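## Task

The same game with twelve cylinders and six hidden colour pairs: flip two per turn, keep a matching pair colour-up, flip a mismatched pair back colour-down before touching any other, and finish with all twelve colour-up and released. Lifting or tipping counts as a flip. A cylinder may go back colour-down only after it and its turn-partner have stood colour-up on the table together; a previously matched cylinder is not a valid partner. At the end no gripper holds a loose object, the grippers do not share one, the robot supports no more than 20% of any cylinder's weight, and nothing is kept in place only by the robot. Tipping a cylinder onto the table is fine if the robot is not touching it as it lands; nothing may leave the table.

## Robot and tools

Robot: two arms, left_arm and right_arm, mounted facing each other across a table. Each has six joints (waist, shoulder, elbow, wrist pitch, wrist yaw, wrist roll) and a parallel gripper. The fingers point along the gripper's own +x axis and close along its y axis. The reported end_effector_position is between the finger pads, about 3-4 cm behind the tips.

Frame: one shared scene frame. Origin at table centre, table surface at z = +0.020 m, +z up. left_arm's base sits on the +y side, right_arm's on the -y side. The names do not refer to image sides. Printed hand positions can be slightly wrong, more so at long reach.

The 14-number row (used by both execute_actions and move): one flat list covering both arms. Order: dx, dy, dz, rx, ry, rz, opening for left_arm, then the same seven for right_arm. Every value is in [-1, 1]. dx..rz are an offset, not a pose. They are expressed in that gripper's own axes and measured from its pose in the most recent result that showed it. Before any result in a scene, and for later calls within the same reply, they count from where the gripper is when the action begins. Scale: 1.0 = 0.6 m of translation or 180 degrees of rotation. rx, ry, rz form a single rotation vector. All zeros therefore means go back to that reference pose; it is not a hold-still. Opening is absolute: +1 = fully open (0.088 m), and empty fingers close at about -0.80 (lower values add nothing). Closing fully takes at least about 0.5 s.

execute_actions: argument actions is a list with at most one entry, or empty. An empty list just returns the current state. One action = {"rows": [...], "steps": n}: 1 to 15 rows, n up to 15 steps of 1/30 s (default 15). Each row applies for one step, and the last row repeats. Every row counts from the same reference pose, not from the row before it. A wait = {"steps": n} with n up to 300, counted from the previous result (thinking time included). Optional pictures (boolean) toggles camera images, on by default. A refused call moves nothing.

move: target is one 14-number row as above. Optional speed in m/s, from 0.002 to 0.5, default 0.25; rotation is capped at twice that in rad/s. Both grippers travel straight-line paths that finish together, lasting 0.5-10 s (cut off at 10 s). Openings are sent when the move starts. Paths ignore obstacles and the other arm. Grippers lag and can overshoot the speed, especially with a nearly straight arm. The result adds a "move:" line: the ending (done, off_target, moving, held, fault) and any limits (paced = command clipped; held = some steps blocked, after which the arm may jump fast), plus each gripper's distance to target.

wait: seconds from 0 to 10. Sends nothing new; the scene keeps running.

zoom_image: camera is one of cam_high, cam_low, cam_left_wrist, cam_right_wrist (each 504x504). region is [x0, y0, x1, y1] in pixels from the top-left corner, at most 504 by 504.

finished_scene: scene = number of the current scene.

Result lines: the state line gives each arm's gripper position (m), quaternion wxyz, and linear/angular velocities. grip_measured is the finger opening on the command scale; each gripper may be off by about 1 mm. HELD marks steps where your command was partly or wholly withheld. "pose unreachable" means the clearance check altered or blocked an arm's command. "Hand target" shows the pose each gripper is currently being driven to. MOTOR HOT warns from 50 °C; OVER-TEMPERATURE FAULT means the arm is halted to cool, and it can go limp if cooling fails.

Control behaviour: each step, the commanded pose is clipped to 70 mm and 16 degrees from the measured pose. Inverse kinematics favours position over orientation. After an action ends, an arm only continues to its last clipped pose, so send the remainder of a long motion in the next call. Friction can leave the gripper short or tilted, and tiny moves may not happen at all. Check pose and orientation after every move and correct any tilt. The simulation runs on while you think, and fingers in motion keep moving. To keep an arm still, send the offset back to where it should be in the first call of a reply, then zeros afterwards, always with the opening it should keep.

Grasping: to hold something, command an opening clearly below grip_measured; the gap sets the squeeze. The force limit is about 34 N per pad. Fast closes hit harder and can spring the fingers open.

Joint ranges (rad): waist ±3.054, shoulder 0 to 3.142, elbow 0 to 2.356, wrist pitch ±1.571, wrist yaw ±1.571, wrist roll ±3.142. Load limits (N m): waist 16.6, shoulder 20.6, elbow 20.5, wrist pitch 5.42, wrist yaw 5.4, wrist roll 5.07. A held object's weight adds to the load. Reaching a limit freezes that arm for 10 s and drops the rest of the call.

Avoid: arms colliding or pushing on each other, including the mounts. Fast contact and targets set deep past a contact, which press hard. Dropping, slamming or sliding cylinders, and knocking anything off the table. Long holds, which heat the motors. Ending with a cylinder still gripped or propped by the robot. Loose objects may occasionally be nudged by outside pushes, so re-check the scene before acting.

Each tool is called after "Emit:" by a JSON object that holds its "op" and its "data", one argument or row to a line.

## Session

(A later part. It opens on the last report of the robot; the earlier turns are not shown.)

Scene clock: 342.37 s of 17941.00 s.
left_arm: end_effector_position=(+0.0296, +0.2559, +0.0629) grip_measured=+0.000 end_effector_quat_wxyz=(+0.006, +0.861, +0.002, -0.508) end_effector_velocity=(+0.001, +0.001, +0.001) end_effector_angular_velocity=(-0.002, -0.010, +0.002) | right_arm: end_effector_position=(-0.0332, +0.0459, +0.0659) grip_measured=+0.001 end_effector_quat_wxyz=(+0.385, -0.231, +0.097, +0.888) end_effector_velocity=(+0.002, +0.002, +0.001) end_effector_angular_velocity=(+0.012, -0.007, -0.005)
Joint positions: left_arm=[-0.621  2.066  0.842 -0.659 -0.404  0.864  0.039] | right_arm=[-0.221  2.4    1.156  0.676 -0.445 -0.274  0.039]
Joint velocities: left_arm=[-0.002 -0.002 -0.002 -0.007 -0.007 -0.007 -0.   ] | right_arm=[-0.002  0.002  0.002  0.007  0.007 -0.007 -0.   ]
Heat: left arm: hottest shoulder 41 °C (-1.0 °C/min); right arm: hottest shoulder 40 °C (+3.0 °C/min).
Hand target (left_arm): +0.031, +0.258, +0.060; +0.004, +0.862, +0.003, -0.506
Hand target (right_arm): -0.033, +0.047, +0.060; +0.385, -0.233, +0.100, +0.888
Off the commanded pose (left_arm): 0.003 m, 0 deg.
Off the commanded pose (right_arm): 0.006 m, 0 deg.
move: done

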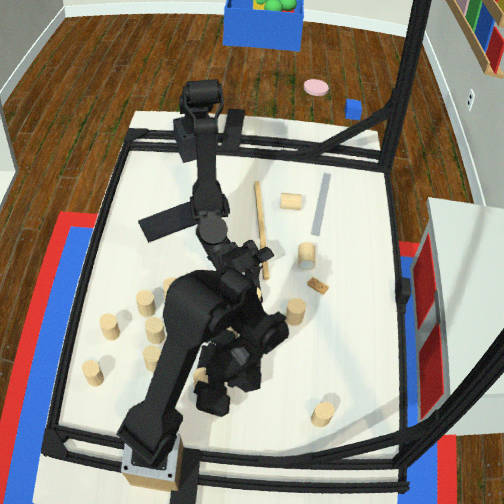

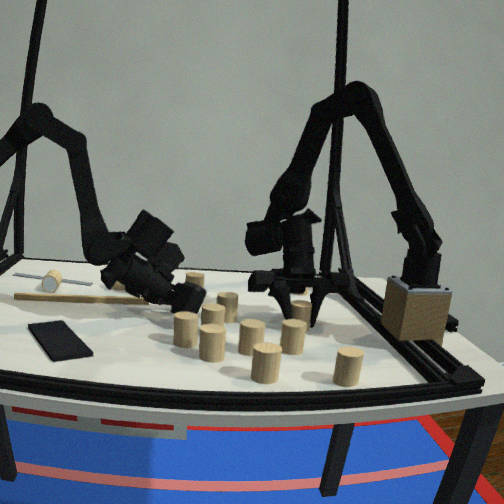

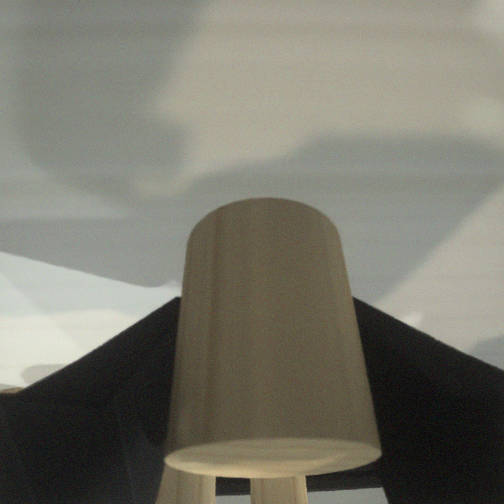

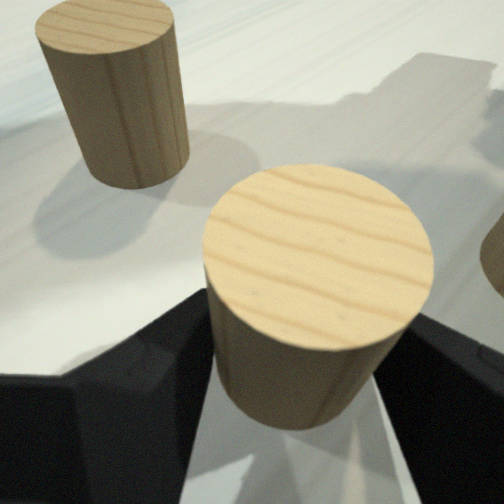

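Emit:
{"op": "move", "data": {
  "target": [0.008,0,0.004,0,0,0,-0.3,0.008,0,-0.014,0,0,0,-0.3],
  "speed": 0.03
}}

Emit:
{"op": "execute_actions", "data": {
  "actions": [
    {"rows":[[0,0,0,0,0,0,0.4,0,0,0,0,0,0,0.35]],"steps":10}
  ],
  "pictures": false
}}

Emit:
{"op": "move", "data": {
  "target": [-0.115,0,-0.066,0,0,0,0.4,-0.12,0,0.055,0,0,0,0.35],
  "speed": 0.2
}}

Emit:
{"op": "move", "data": {
  "target": [0,0,0,0,0,0,0.4,-0.15,-0.113,-0.12,0.119,0,-0.207,0.4],
  "speed": 0.3
}}

Scene clock: 357.37 s of 17941.00 s.
left_arm: end_effector_position=(+0.0298, +0.2557, +0.0621) grip_measured=-0.001 end_effector_quat_wxyz=(+0.007, +0.862, +0.001, -0.508) end_effector_velocity=(+0.001, +0.001, +0.001) end_effector_angular_velocity=(+0.005, -0.010, -0.011) | right_arm: end_effector_position=(-0.0336, +0.0477, +0.0655) grip_measured=+0.000 end_effector_quat_wxyz=(+0.387, -0.227, +0.091, +0.889) end_effector_velocity=(+0.001, -0.002, -0.002) end_effector_angular_velocity=(+0.010, -0.011, +0.014)
Joint positions: left_arm=[-0.621  2.069  0.841 -0.654 -0.406  0.864  0.039] | right_arm=[-0.221  2.41   1.158  0.699 -0.445 -0.274  0.039]
Joint velocities: left_arm=[-0.002 -0.002 -0.002 -0.007 -0.007  0.007 -0.   ] | right_arm=[-0.002  0.002 -0.007  0.007 -0.007 -0.022 -0.   ]
Heat: left arm: hottest shoulder 40 °C (-2.0 °C/min); right arm: hottest shoulder 40 °C (+2.0 °C/min).
Hand target (left_arm): +0.030, +0.256, +0.058; +0.006, +0.861, +0.002, -0.508
Hand target (right_arm): -0.033, +0.046, +0.056; +0.385, -0.231, +0.097, +0.888
Off the commanded pose (left_arm): 0.005 m, 0 deg.
Off the commanded pose (right_arm): 0.009 m, 1 deg.
move: off_target (right_arm)

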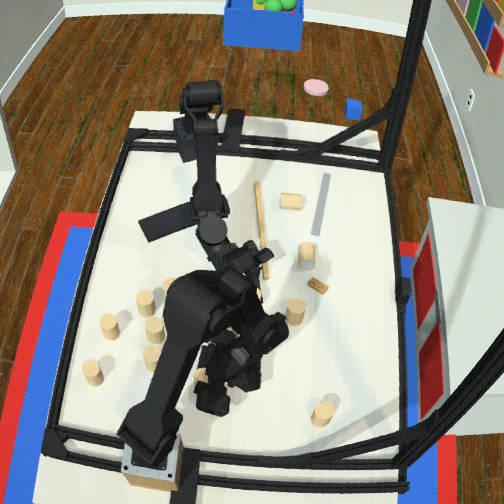

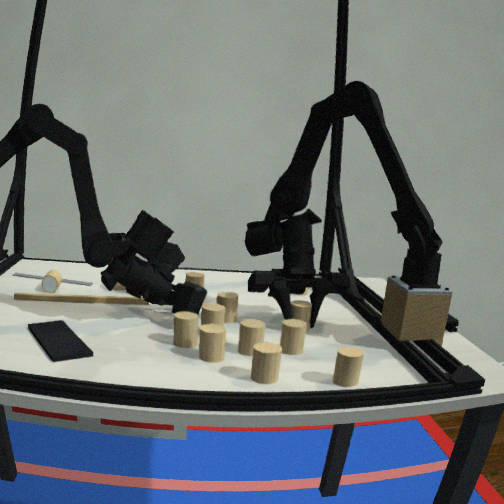

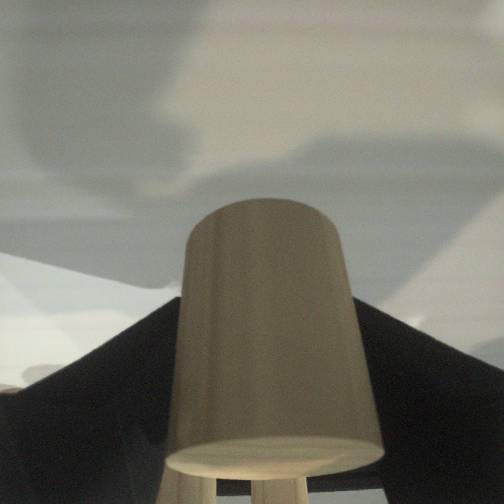

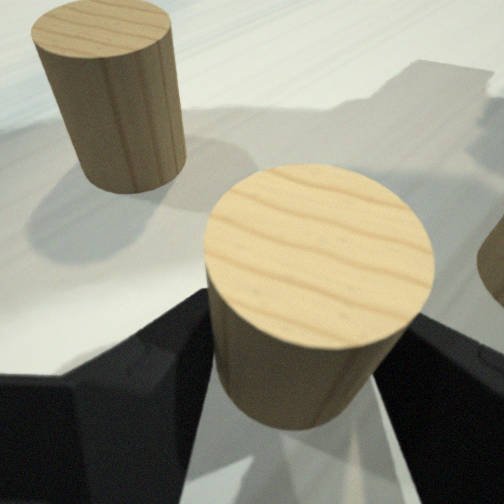

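Scene clock: 357.70 s of 17941.00 s.
left_arm: end_effector_position=(+0.0294, +0.2551, +0.0619) grip_measured=+0.377 end_effector_quat_wxyz=(+0.008, +0.861, +0.000, -0.508) end_effector_velocity=(+0.000, -0.000, +0.002) end_effector_angular_velocity=(-0.006, -0.007, +0.002) | right_arm: end_effector_position=(-0.0337, +0.0476, +0.0653) grip_measured=+0.329 end_effector_quat_wxyz=(+0.387, -0.227, +0.091, +0.889) end_effector_velocity=(+0.001, -0.002, -0.003) end_effector_angular_velocity=(-0.008, -0.004, +0.007)
Joint positions: left_arm=[-0.621  2.069  0.841 -0.65  -0.406  0.864  0.057] | right_arm=[-0.221  2.41   1.158  0.699 -0.445 -0.274  0.055]
Joint velocities: left_arm=[-0.002 -0.002  0.002 -0.007 -0.007 -0.007  0.011] | right_arm=[-0.002  0.002 -0.002 -0.007 -0.007 -0.007  0.011]
Heat: left arm: hottest shoulder 40 °C (-2.0 °C/min); right arm: hottest shoulder 40 °C (+2.0 °C/min).
Hand target (left_arm): +0.030, +0.256, +0.062; +0.007, +0.861, +0.001, -0.508
Hand target (right_arm): -0.034, +0.048, +0.065; +0.387, -0.227, +0.091, +0.889
Off the commanded pose (left_arm): 0.001 m, 0 deg.
Off the commanded pose (right_arm): 0.000 m, 0 deg.
Steps of this call (steps 1 to 10: all 10 steps of this action). Readings (end_effector_position):
1: left_arm (+0.0298, +0.2557, +0.0621) | right_arm (-0.0336, +0.0477, +0.0655)
2: left_arm (+0.0298, +0.2556, +0.0621) | right_arm (-0.0336, +0.0477, +0.0655)
4: left_arm (+0.0293, +0.2549, +0.0618) | right_arm (-0.0336, +0.0475, +0.0652)
8: left_arm (+0.0294, +0.2551, +0.0618) | right_arm (-0.0337, +0.0476, +0.0655)
10: the state above

Scene clock: 358.97 s of 17941.00 s.
left_arm: end_effector_position=(+0.0325, +0.2594, +0.1383) grip_measured=+0.400 end_effector_quat_wxyz=(+0.002, +0.864, +0.004, -0.504) end_effector_velocity=(+0.003, -0.000, +0.002) end_effector_angular_velocity=(-0.017, -0.021, +0.010) | right_arm: end_effector_position=(-0.0029, +0.0129, +0.1222) grip_measured=+0.350 end_effector_quat_wxyz=(+0.387, -0.230, +0.096, +0.888) end_effector_velocity=(-0.001, -0.002, +0.002) end_effector_angular_velocity=(-0.009, +0.016, +0.012)
Joint positions: left_arm=[-0.621  1.827  0.907 -0.975 -0.406  0.864  0.059] | right_arm=[-0.279  2.13   0.964  0.587 -0.492 -0.309  0.056]
Joint velocities: left_arm=[-0.002 -0.002 -0.002 -0.007 -0.022 -0.022 -0.   ] | right_arm=[-0.002 -0.007 -0.002 -0.007 -0.022  0.007  0.   ]
Heat: left arm: hottest shoulder 40 °C (-2.0 °C/min); right arm: hottest shoulder 40 °C (+1.0 °C/min).
Hand target (left_arm): +0.031, +0.256, +0.142; +0.008, +0.861, +0.000, -0.508
Hand target (right_arm): -0.002, +0.012, +0.129; +0.387, -0.227, +0.091, +0.889
Off the commanded pose (left_arm): 0.005 m, 1 deg.
Off the commanded pose (right_arm): 0.006 m, 1 deg.
move: done

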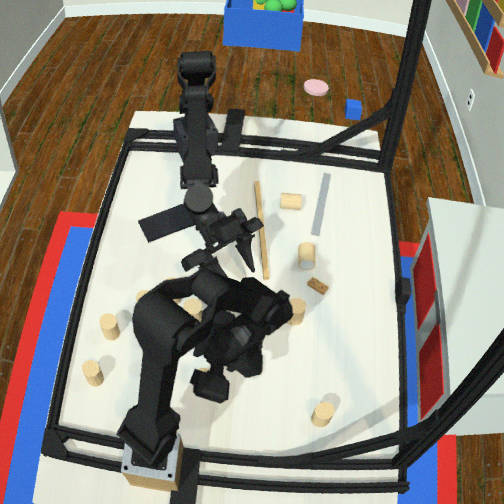

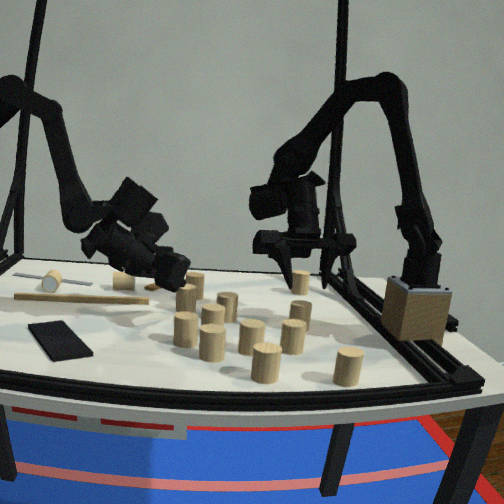

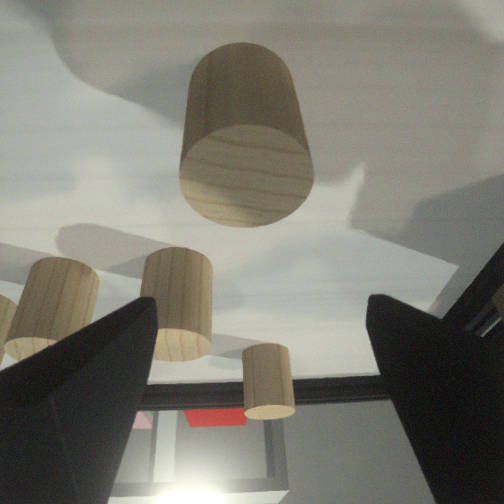

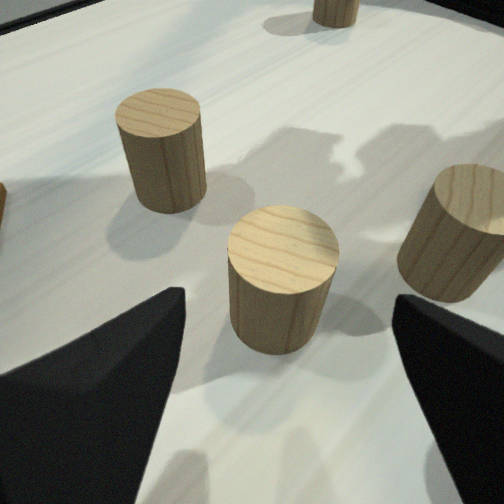

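Scene clock: 360.67 s of 17941.00 s.
left_arm: end_effector_position=(+0.0326, +0.2594, +0.1382) grip_measured=+0.400 end_effector_quat_wxyz=(+0.002, +0.864, +0.004, -0.504) end_effector_velocity=(-0.000, +0.000, -0.002) end_effector_angular_velocity=(-0.001, +0.007, +0.011) | right_arm: end_effector_position=(+0.1224, -0.0232, +0.0984) grip_measured=+0.400 end_effector_quat_wxyz=(+0.680, -0.178, +0.180, +0.688) end_effector_velocity=(+0.002, -0.001, +0.002) end_effector_angular_velocity=(+0.008, +0.003, -0.012)
Joint positions: left_arm=[-0.621  1.828  0.907 -0.975 -0.406  0.864  0.059] | right_arm=[-0.362  2.068  0.615  0.94   0.071  0.046  0.059]
Joint velocities: left_arm=[ 0.002  0.002 -0.002  0.007  0.007 -0.007 -0.   ] | right_arm=[-0.002 -0.007 -0.007  0.007  0.007  0.007 -0.   ]
Heat: left arm: hottest shoulder 40 °C (-2.0 °C/min); right arm: hottest shoulder 40 °C (+1.0 °C/min).
Hand target (left_arm): +0.033, +0.259, +0.138; +0.002, +0.864, +0.004, -0.504
Hand target (right_arm): +0.124, -0.024, +0.104; +0.684, -0.173, +0.177, +0.686
Off the commanded pose (left_arm): 0.000 m, 0 deg.
Off the commanded pose (right_arm): 0.005 m, 1 deg.
move: done

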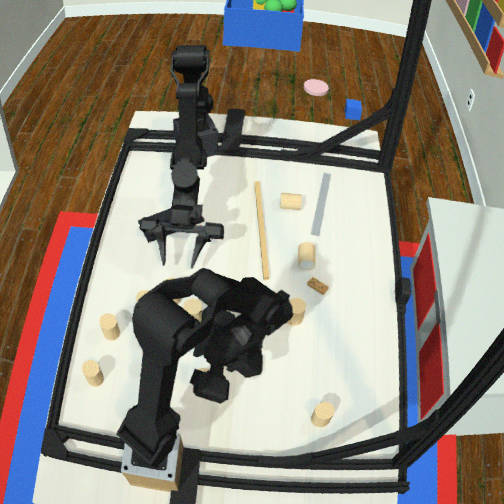

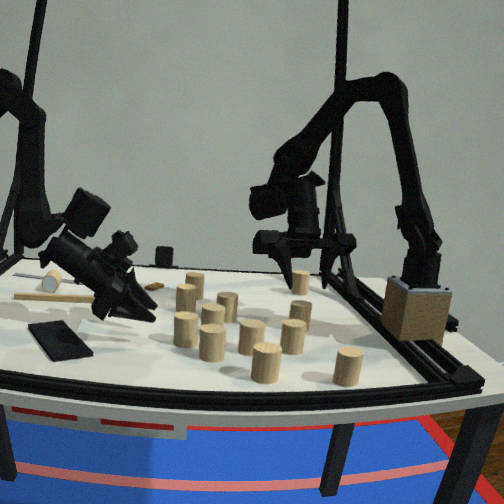

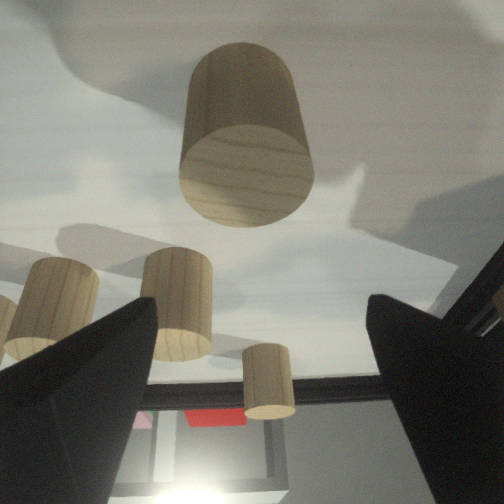

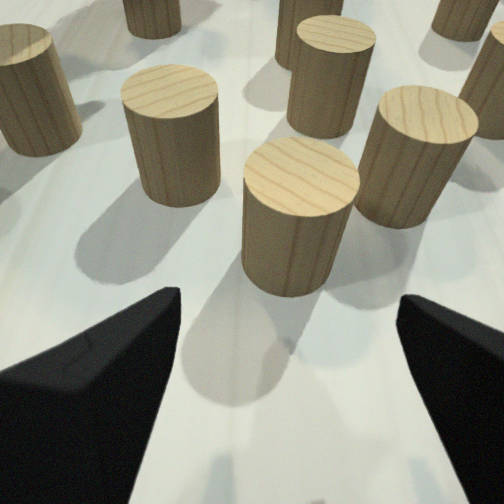

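Emit:
{"op": "execute_actions", "data": {
  "actions": []
}}

Scene clock: 377.53 s of 17941.00 s.
left_arm: end_effector_position=(+0.0326, +0.2594, +0.1382) grip_measured=+0.400 end_effector_quat_wxyz=(+0.002, +0.864, +0.004, -0.504) end_effector_velocity=(+0.002, +0.005, +0.001) end_effector_angular_velocity=(+0.025, -0.007, -0.006) | right_arm: end_effector_position=(+0.1226, -0.0232, +0.0985) grip_measured=+0.400 end_effector_quat_wxyz=(+0.681, -0.178, +0.180, +0.688) end_effector_velocity=(-0.000, +0.000, +0.000) end_effector_angular_velocity=(-0.003, -0.016, +0.015)
Joint positions: left_arm=[-0.621  1.828  0.907 -0.975 -0.406  0.864  0.059] | right_arm=[-0.362  2.068  0.614  0.94   0.072  0.047  0.059]
Joint velocities: left_arm=[-0.002 -0.002 -0.002 -0.022  0.007  0.007  0.   ] | right_arm=[-0.002 -0.002  0.002 -0.007 -0.007 -0.022 -0.   ]
Heat: left arm: hottest shoulder 39 °C (-3.0 °C/min); right arm: hottest shoulder 40 °C (+1.0 °C/min).
Hand target (left_arm): +0.033, +0.259, +0.138; +0.002, +0.864, +0.004, -0.504
Hand target (right_arm): +0.124, -0.023, +0.104; +0.684, -0.173, +0.177, +0.686
Off the commanded pose (left_arm): 0.000 m, 0 deg.
Off the commanded pose (right_arm): 0.005 m, 1 deg.
Steps of this call (steps 1 to 90: nothing new was sent; then 13.87 s passed at rest). Readings (end_effector_position):
1: left_arm (+0.0326, +0.2594, +0.1382) | right_arm (+0.1224, -0.0232, +0.0984)
2: left_arm (+0.0326, +0.2594, +0.1382) | right_arm (+0.1224, -0.0232, +0.0984)
4: left_arm (+0.0326, +0.2594, +0.1382) | right_arm (+0.1225, -0.0232, +0.0984)
8: left_arm (+0.0326, +0.2594, +0.1382) | right_arm (+0.1225, -0.0232, +0.0984)
90: the state above

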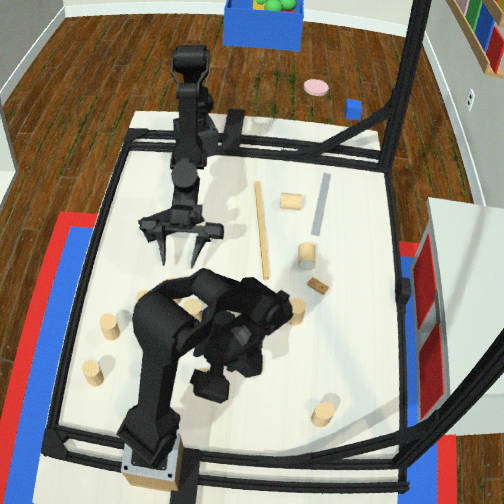

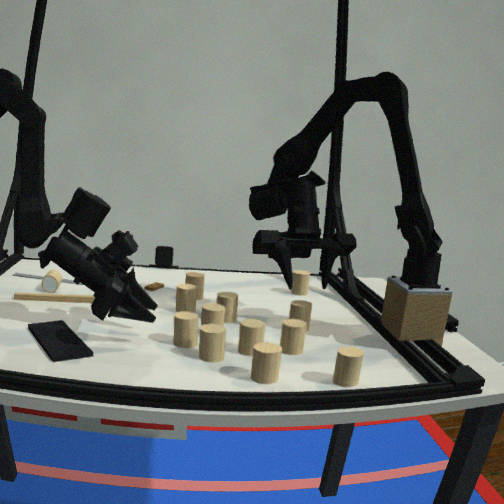

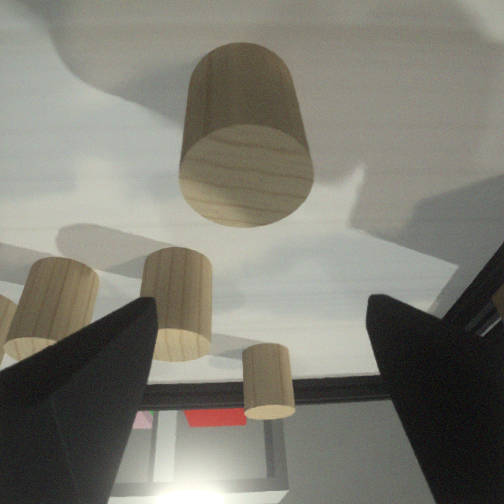

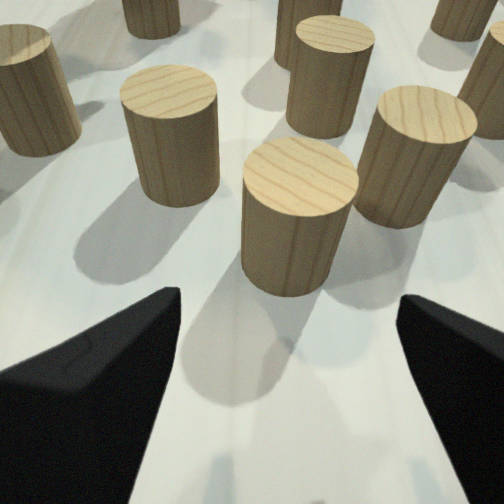

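Emit:
{"op": "move", "data": {
  "target": [0,0,0,0,0,0,0.4,0.118,-0.007,-0.008,0,0,0,0.32],
  "speed": 0.1
}}

Scene clock: 382.00 s of 17941.00 s.
left_arm: end_effector_position=(+0.0326, +0.2595, +0.1382) grip_measured=+0.400 end_effector_quat_wxyz=(+0.002, +0.864, +0.004, -0.504) end_effector_velocity=(-0.001, -0.003, +0.001) end_effector_angular_velocity=(-0.018, +0.002, +0.002) | right_arm: end_effector_position=(+0.1260, +0.0354, +0.0651) grip_measured=+0.320 end_effector_quat_wxyz=(+0.682, -0.175, +0.177, +0.688) end_effector_velocity=(-0.002, +0.002, +0.002) end_effector_angular_velocity=(+0.002, -0.003, +0.012)
Joint positions: left_arm=[-0.621  1.828  0.906 -0.975 -0.406  0.864  0.059] | right_arm=[-0.387  2.311  0.879  0.929  0.053  0.035  0.055]
Joint velocities: left_arm=[-0.002 -0.002  0.002  0.007 -0.007 -0.007  0.   ] | right_arm=[ 0.002 -0.002  0.007 -0.007 -0.007 -0.007 -0.   ]
Heat: left arm: hottest shoulder 39 °C (-3.0 °C/min); right arm: hottest shoulder 40 °C (+1.0 °C/min).
Hand target (left_arm): +0.033, +0.259, +0.138; +0.002, +0.864, +0.004, -0.504
Hand target (right_arm): +0.127, +0.036, +0.060; +0.681, -0.178, +0.180, +0.687
Off the commanded pose (left_arm): 0.000 m, 0 deg.
Off the commanded pose (right_arm): 0.006 m, 1 deg.
After step 90, 0.30 s passed at rest.
move: done

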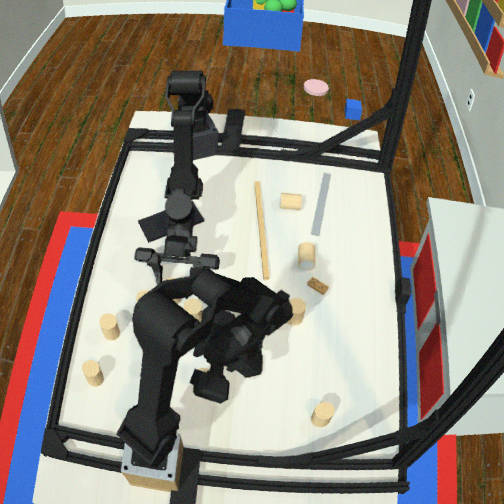

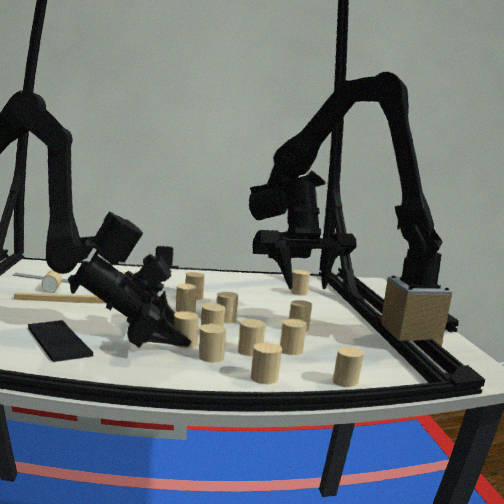

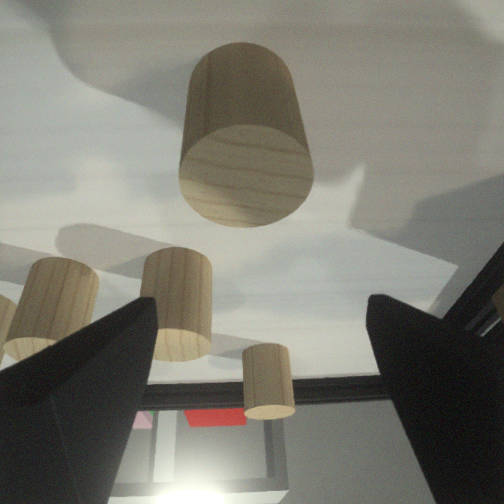

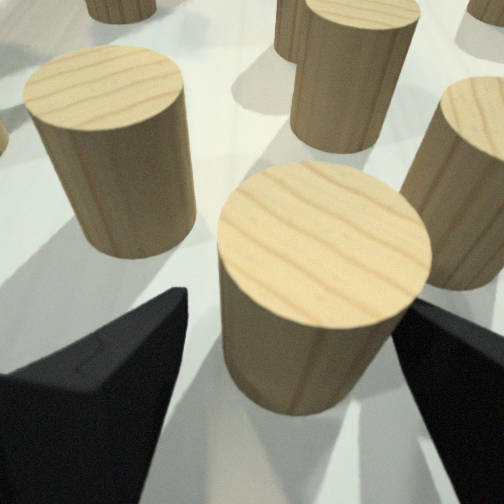

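Emit:
{"op": "move", "data": {
  "target": [0,0,0,0,0,0,0.4,0.008,-0.008,0.002,0,0,0,0.32],
  "speed": 0.05
}}

Emit:
{"op": "execute_actions", "data": {
  "actions": [
    {"rows":[[0,0,0,0,0,0,0.4,0,0,0,0,0,0,0.3],[0,0,0,0,0,0,0.4,0,0,0,0,0,0,0.2],[0,0,0,0,0,0,0.4,0,0,0,0,0,0,0.2],[0,0,0,0,0,0,0.4,0,0,0,0,0,0,0.1],[0,0,0,0,0,0,0.4,0,0,0,0,0,0,0.1],[0,0,0,0,0,0,0.4,0,0,0,0,0,0,0],[0,0,0,0,0,0,0.4,0,0,0,0,0,0,0],[0,0,0,0,0,0,0.4,0,0,0,0,0,0,-0.1],[0,0,0,0,0,0,0.4,0,0,0,0,0,0,-0.1],[0,0,0,0,0,0,0.4,0,0,0,0,0,0,-0.3]],"steps":14}
  ],
  "pictures": false
}}

Emit:
{"op": "move", "data": {
  "target": [0,0,0,0,0,0,0.4,-0.05,0,0.05,0,0,0,-0.3],
  "speed": 0.15
}}

Emit:
{"op": "move", "data": {
  "target": [0,0,0,0,0,0,0.4,-0.205,0.132,-0.112,-0.267,0.472,0.071,-0.3],
  "speed": 0.35
}}

Scene clock: 397.30 s of 17941.00 s.
left_arm: end_effector_position=(+0.0326, +0.2595, +0.1382) grip_measured=+0.400 end_effector_quat_wxyz=(+0.002, +0.864, +0.004, -0.504) end_effector_velocity=(+0.002, +0.002, +0.003) end_effector_angular_velocity=(+0.006, -0.016, +0.002) | right_arm: end_effector_position=(+0.1302, +0.0389, +0.0665) grip_measured=+0.320 end_effector_quat_wxyz=(+0.683, -0.173, +0.176, +0.687) end_effector_velocity=(-0.002, -0.001, -0.001) end_effector_angular_velocity=(-0.007, -0.016, +0.019)
Joint positions: left_arm=[-0.621  1.828  0.906 -0.975 -0.406  0.864  0.059] | right_arm=[-0.399  2.313  0.891  0.922  0.044  0.031  0.055]
Joint velocities: left_arm=[-0.002 -0.002  0.002 -0.022 -0.007 -0.007  0.   ] | right_arm=[ 0.002 -0.002 -0.002 -0.007 -0.007 -0.022  0.   ]
Heat: left arm: hottest shoulder 39 °C (-2.0 °C/min); right arm: hottest shoulder 39 °C (-1.0 °C/min).
Hand target (left_arm): +0.033, +0.259, +0.138; +0.002, +0.864, +0.004, -0.504
Hand target (right_arm): +0.131, +0.040, +0.064; +0.682, -0.174, +0.177, +0.688
Off the commanded pose (left_arm): 0.000 m, 0 deg.
Off the commanded pose (right_arm): 0.003 m, 0 deg.
After step 90, 11.60 s passed at rest.
move: done

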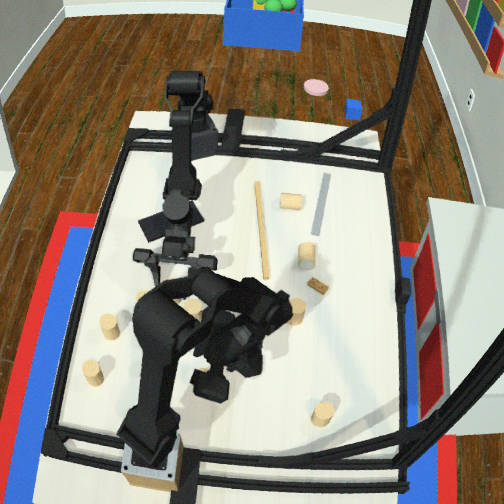

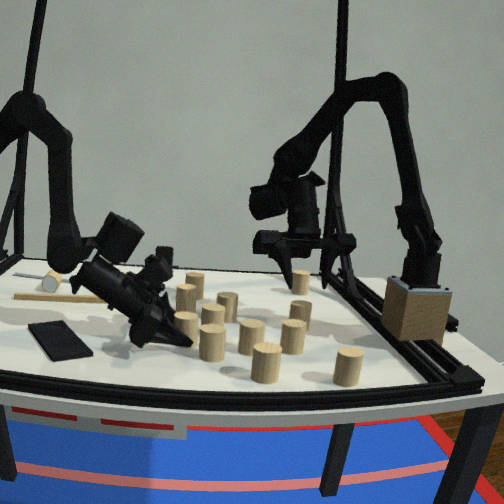

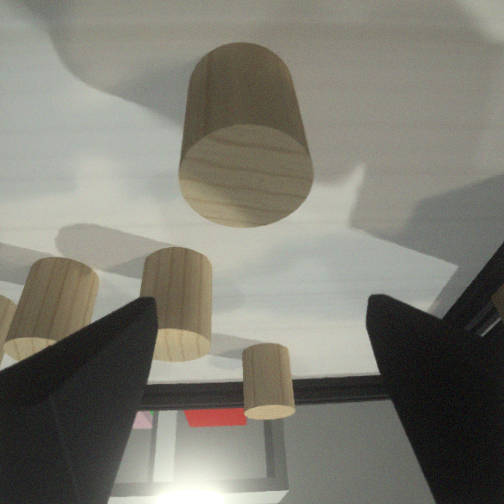

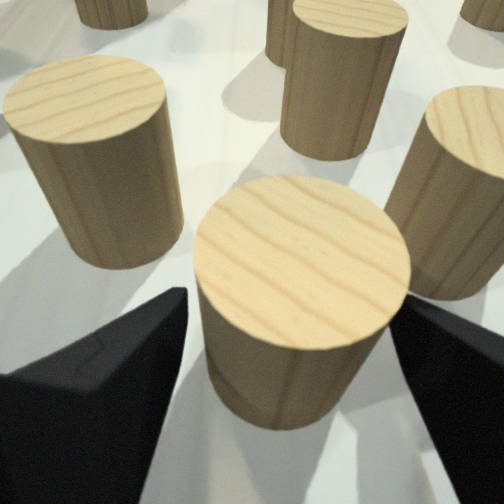

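Scene clock: 397.77 s of 17941.00 s.
left_arm: end_effector_position=(+0.0326, +0.2595, +0.1382) grip_measured=+0.400 end_effector_quat_wxyz=(+0.002, +0.864, +0.004, -0.504) end_effector_velocity=(-0.002, -0.007, +0.002) end_effector_angular_velocity=(-0.042, +0.002, -0.003) | right_arm: end_effector_position=(+0.1301, +0.0389, +0.0665) grip_measured=+0.001 end_effector_quat_wxyz=(+0.683, -0.173, +0.176, +0.688) end_effector_velocity=(+0.000, -0.003, -0.004) end_effector_angular_velocity=(-0.022, -0.011, -0.000)
Joint positions: left_arm=[-0.621  1.828  0.906 -0.975 -0.406  0.864  0.059] | right_arm=[-0.399  2.313  0.891  0.922  0.043  0.031  0.039]
Joint velocities: left_arm=[-0.002 -0.007  0.002  0.022 -0.022 -0.007 -0.   ] | right_arm=[ 0.002 -0.002 -0.002 -0.022  0.007 -0.007 -0.   ]
Heat: left arm: hottest shoulder 39 °C (-2.0 °C/min); right arm: hottest shoulder 39 °C (-1.0 °C/min).
Hand target (left_arm): +0.033, +0.259, +0.138; +0.002, +0.864, +0.004, -0.504
Hand target (right_arm): +0.130, +0.039, +0.067; +0.683, -0.173, +0.176, +0.687
Off the commanded pose (left_arm): 0.000 m, 0 deg.
Off the commanded pose (right_arm): 0.000 m, 0 deg.
Steps of this call (steps 1 to 14: all 14 steps of this action). Readings (end_effector_position):
1: left_arm (+0.0326, +0.2595, +0.1382) | right_arm (+0.1302, +0.0388, +0.0665)
2: left_arm (+0.0326, +0.2595, +0.1382) | right_arm (+0.1302, +0.0388, +0.0665)
4: left_arm (+0.0326, +0.2595, +0.1382) | right_arm (+0.1302, +0.0388, +0.0665)
8: left_arm (+0.0326, +0.2595, +0.1382) | right_arm (+0.1302, +0.0388, +0.0665)
14: the state above

Scene clock: 398.97 s of 17941.00 s.
left_arm: end_effector_position=(+0.0326, +0.2595, +0.1382) grip_measured=+0.400 end_effector_quat_wxyz=(+0.002, +0.864, +0.004, -0.504) end_effector_velocity=(+0.002, +0.005, +0.001) end_effector_angular_velocity=(+0.018, -0.007, +0.006) | right_arm: end_effector_position=(+0.1308, +0.0266, +0.0995) grip_measured=+0.001 end_effector_quat_wxyz=(+0.682, -0.178, +0.181, +0.686) end_effector_velocity=(-0.002, -0.003, -0.004) end_effector_angular_velocity=(-0.023, +0.003, +0.020)
Joint positions: left_arm=[-0.621  1.828  0.906 -0.975 -0.406  0.864  0.059] | right_arm=[-0.399  2.155  0.83   0.811  0.043  0.031  0.039]
Joint velocities: left_arm=[-0.002 -0.002 -0.002 -0.022  0.007 -0.007 -0.   ] | right_arm=[-0.002 -0.002 -0.002 -0.022 -0.022 -0.007 -0.   ]
Heat: left arm: hottest shoulder 39 °C (-2.0 °C/min); right arm: hottest shoulder 39 °C (-1.0 °C/min).
Hand target (left_arm): +0.033, +0.259, +0.138; +0.002, +0.864, +0.004, -0.504
Hand target (right_arm): +0.130, +0.027, +0.107; +0.683, -0.173, +0.176, +0.688
Off the commanded pose (left_arm): 0.000 m, 0 deg.
Off the commanded pose (right_arm): 0.008 m, 1 deg.
move: done

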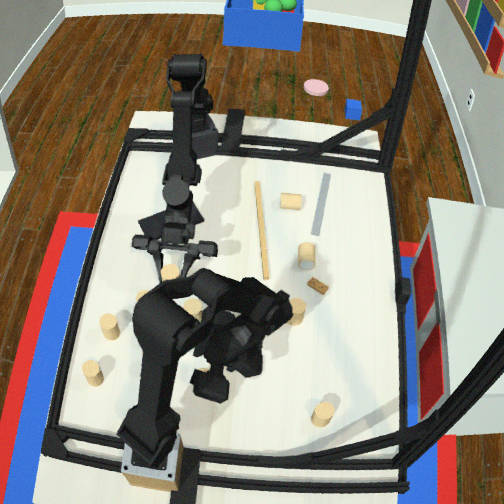

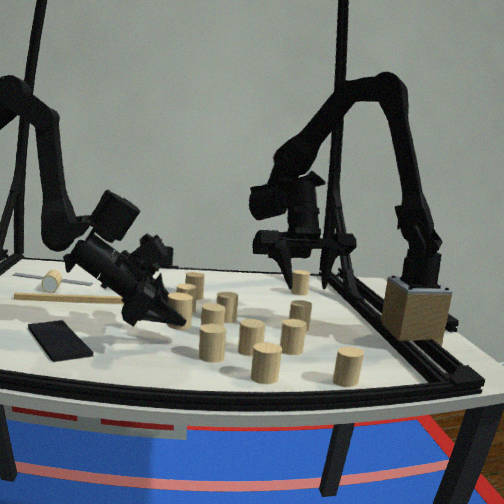

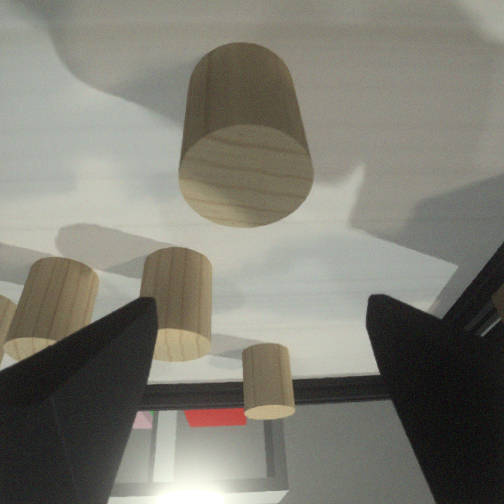

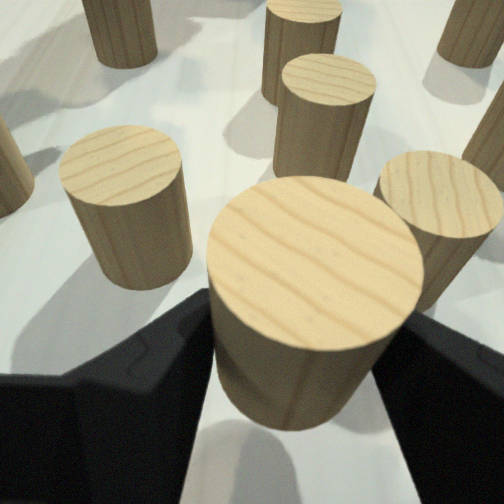

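Scene clock: 401.87 s of 17941.00 s.
left_arm: end_effector_position=(+0.0327, +0.2595, +0.1381) grip_measured=+0.400 end_effector_quat_wxyz=(+0.002, +0.864, +0.004, -0.504) end_effector_velocity=(-0.000, +0.002, +0.001) end_effector_angular_velocity=(+0.002, +0.004, +0.006) | right_arm: end_effector_position=(+0.0516, -0.1148, +0.1040) grip_measured=+0.001 end_effector_quat_wxyz=(+0.200, -0.794, +0.333, +0.467) end_effector_velocity=(-0.000, -0.001, +0.007) end_effector_angular_velocity=(-0.016, +0.004, +0.001)
Joint positions: left_arm=[-0.621  1.828  0.906 -0.975 -0.406  0.864  0.059] | right_arm=[-0.08   2.373  1.737 -1.405  0.192 -0.349  0.039]
Joint velocities: left_arm=[-0.002 -0.007 -0.002 -0.007  0.007 -0.007 -0.   ] | right_arm=[-0.002 -0.002  0.022 -0.037 -0.007 -0.007 -0.   ]
Heat: left arm: hottest shoulder 39 °C (-2.0 °C/min); right arm: hottest shoulder 39 °C (-1.0 °C/min).
Hand target (left_arm): +0.033, +0.260, +0.138; +0.002, +0.864, +0.004, -0.504
Hand target (right_arm): +0.051, -0.114, +0.101; -0.196, +0.797, -0.333, -0.464
Off the commanded pose (left_arm): 0.000 m, 0 deg.
Off the commanded pose (right_arm): 0.002 m, 1 deg.
move: done

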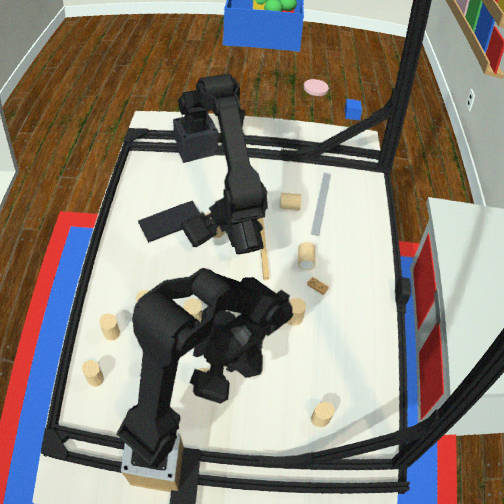

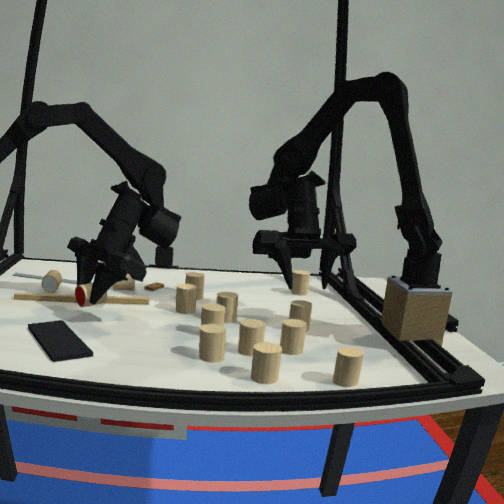

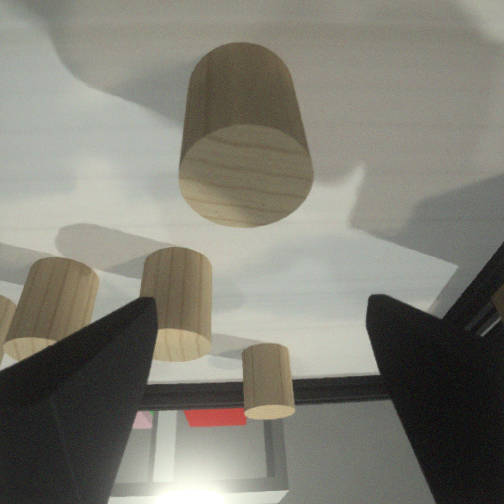

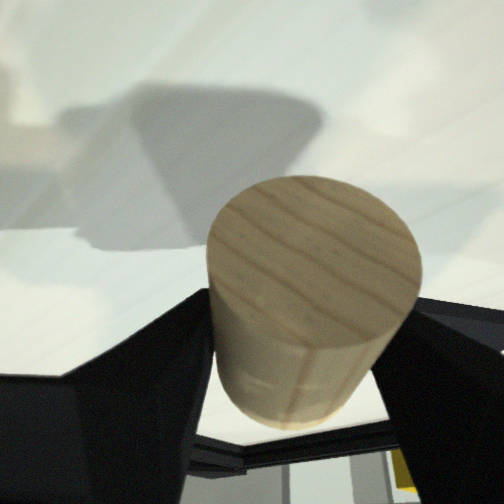

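Emit:
{"op": "move", "data": {
  "target": [-0.213,-0.103,0.358,0,0,0,0.4,0.065,0,0.035,0,0.008,0,-0.3],
  "speed": 0.25
}}

Emit:
{"op": "execute_actions", "data": {
  "actions": [
    {"rows":[[0,0,0,0,0,0,0.4,0,0,0,0,0,0,0.38]],"steps":10}
  ],
  "pictures": false
}}

Emit:
{"op": "move", "data": {
  "target": [0,0,0,0,0,0,0.4,0.051,0,-0.008,0,-0.497,0,0.38],
  "speed": 0.35
}}

Scene clock: 413.27 s of 17941.00 s.
left_arm: end_effector_position=(-0.2166, +0.3222, +0.1442) grip_measured=+0.400 end_effector_quat_wxyz=(-0.001, +0.863, +0.002, -0.506) end_effector_velocity=(-0.003, +0.001, +0.004) end_effector_angular_velocity=(-0.009, -0.005, -0.004) | right_arm: end_effector_position=(+0.0508, -0.1111, +0.0709) grip_measured=+0.001 end_effector_quat_wxyz=(+0.202, -0.795, +0.333, +0.466) end_effector_velocity=(+0.001, -0.002, +0.001) end_effector_angular_velocity=(-0.017, +0.011, +0.013)
Joint positions: left_arm=[-1.208  2.429  1.89  -1.517 -0.165  0.311  0.059] | right_arm=[-0.08   2.443  1.723 -1.32   0.196 -0.346  0.039]
Joint velocities: left_arm=[-0.007  0.007  0.027 -0.022 -0.007 -0.007 -0.   ] | right_arm=[-0.002 -0.002 -0.002 -0.007 -0.007 -0.022  0.   ]
Heat: left arm: hottest shoulder 39 °C (-1.0 °C/min); right arm: hottest shoulder 40 °C (+0.0 °C/min).
Hand target (left_arm): -0.218, +0.322, +0.143; -0.001, +0.863, +0.005, -0.506
Hand target (right_arm): +0.053, -0.115, +0.060; -0.195, +0.800, -0.336, -0.457
Off the commanded pose (left_arm): 0.003 m, 0 deg.
Off the commanded pose (right_arm): 0.012 m, 1 deg.
move: off_target (right_arm)

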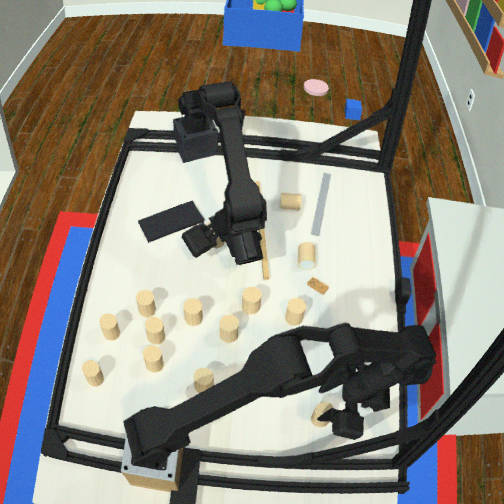

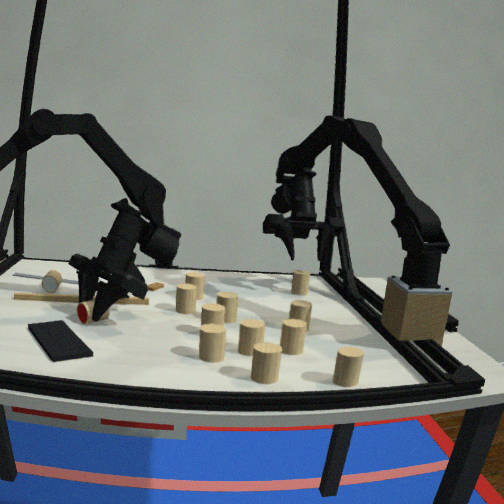

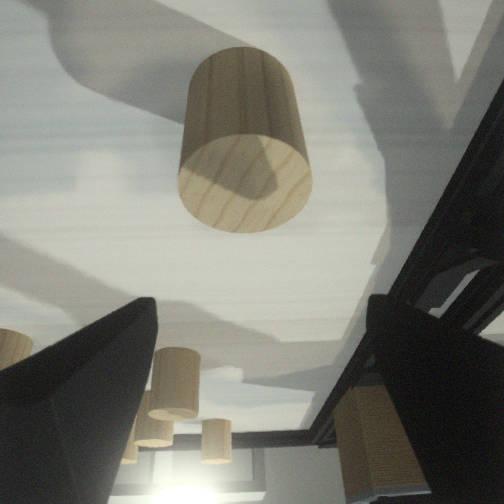

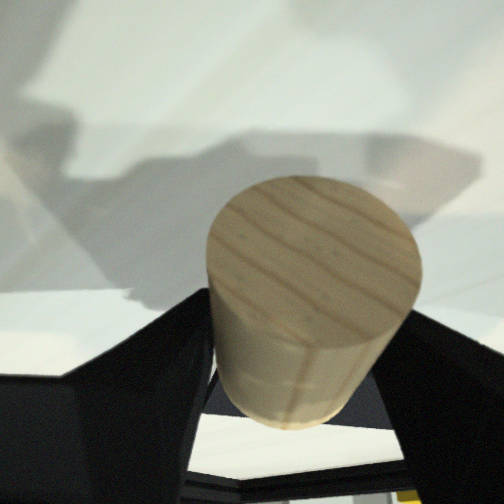

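Scene clock: 413.60 s of 17941.00 s.
left_arm: end_effector_position=(-0.2167, +0.3222, +0.1442) grip_measured=+0.400 end_effector_quat_wxyz=(-0.001, +0.863, +0.002, -0.506) end_effector_velocity=(+0.002, +0.001, -0.000) end_effector_angular_velocity=(-0.005, -0.014, +0.001) | right_arm: end_effector_position=(+0.0506, -0.1106, +0.0706) grip_measured=+0.358 end_effector_quat_wxyz=(+0.203, -0.794, +0.332, +0.467) end_effector_velocity=(+0.002, -0.001, +0.001) end_effector_angular_velocity=(-0.012, -0.001, +0.020)
Joint positions: left_arm=[-1.208  2.429  1.891 -1.517 -0.165  0.31   0.059] | right_arm=[-0.08   2.443  1.723 -1.317  0.196 -0.346  0.057]
Joint velocities: left_arm=[-0.002  0.002 -0.002 -0.007 -0.007 -0.007  0.   ] | right_arm=[-0.002 -0.002 -0.002 -0.007  0.007 -0.022  0.011]
Heat: left arm: hottest shoulder 39 °C (-1.0 °C/min); right arm: hottest shoulder 40 °C (+0.0 °C/min).
Hand target (left_arm): -0.217, +0.322, +0.144; -0.001, +0.863, +0.002, -0.506
Hand target (right_arm): +0.051, -0.111, +0.071; -0.202, +0.795, -0.332, -0.466
Off the commanded pose (left_arm): 0.000 m, 0 deg.
Off the commanded pose (right_arm): 0.001 m, 0 deg.
Steps of this call (steps 1 to 10: all 10 steps of this action). Readings (end_effector_position):
1: left_arm (-0.2167, +0.3222, +0.1442) | right_arm (+0.0508, -0.1111, +0.0709)
2: left_arm (-0.2167, +0.3222, +0.1442) | right_arm (+0.0508, -0.1111, +0.0709)
4: left_arm (-0.2167, +0.3222, +0.1442) | right_arm (+0.0505, -0.1105, +0.0705)
8: left_arm (-0.2167, +0.3222, +0.1442) | right_arm (+0.0506, -0.1106, +0.0706)
10: the state above

Scene clock: 416.70 s of 17941.00 s.
left_arm: end_effector_position=(-0.2167, +0.3222, +0.1441) grip_measured=+0.400 end_effector_quat_wxyz=(-0.001, +0.863, +0.002, -0.506) end_effector_velocity=(+0.001, +0.002, +0.001) end_effector_angular_velocity=(-0.007, -0.009, -0.004) | right_arm: end_effector_position=(+0.0646, -0.1206, +0.0513) grip_measured=+0.380 end_effector_quat_wxyz=(+0.374, -0.236, +0.085, +0.893) end_effector_velocity=(-0.000, +0.000, +0.001) end_effector_angular_velocity=(+0.017, -0.000, +0.007)
Joint positions: left_arm=[-1.208  2.429  1.891 -1.517 -0.165  0.31   0.059] | right_arm=[-0.476  2.23   0.404  1.159 -0.67  -0.484  0.058]
Joint velocities: left_arm=[-0.007 -0.002 -0.002 -0.007 -0.007 -0.007 -0.   ] | right_arm=[-0.002  0.007 -0.002  0.022 -0.007 -0.007 -0.   ]
Heat: left arm: hottest shoulder 40 °C (+0.0 °C/min); right arm: hottest shoulder 39 °C (-1.0 °C/min).
Hand target (left_arm): -0.217, +0.322, +0.144; -0.001, +0.863, +0.002, -0.506
Hand target (right_arm): +0.065, -0.124, +0.047; +0.372, -0.237, +0.093, +0.893
Off the commanded pose (left_arm): 0.000 m, 0 deg.
Off the commanded pose (right_arm): 0.006 m, 1 deg.
move: done

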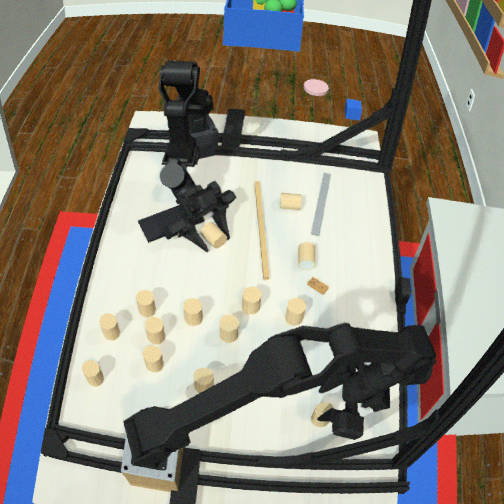

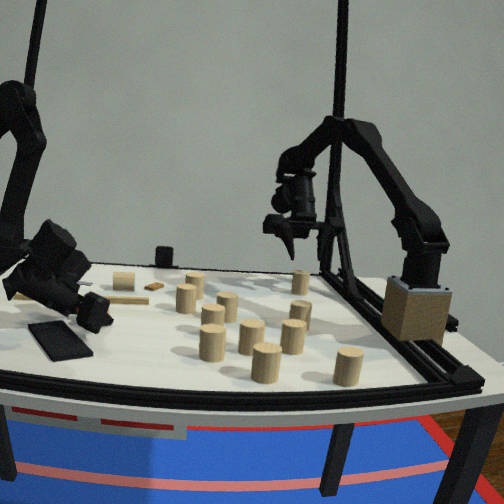

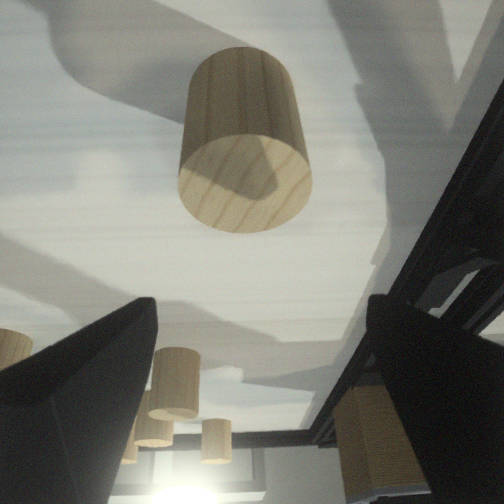

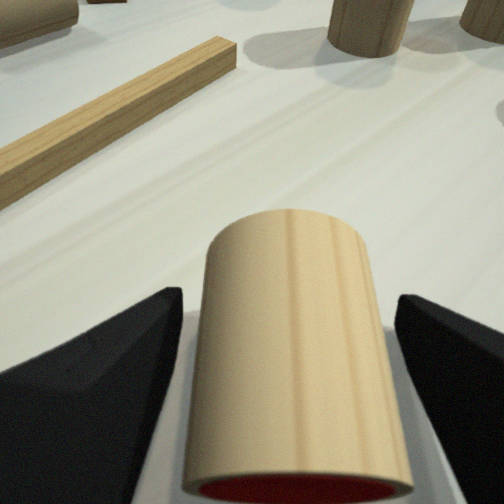

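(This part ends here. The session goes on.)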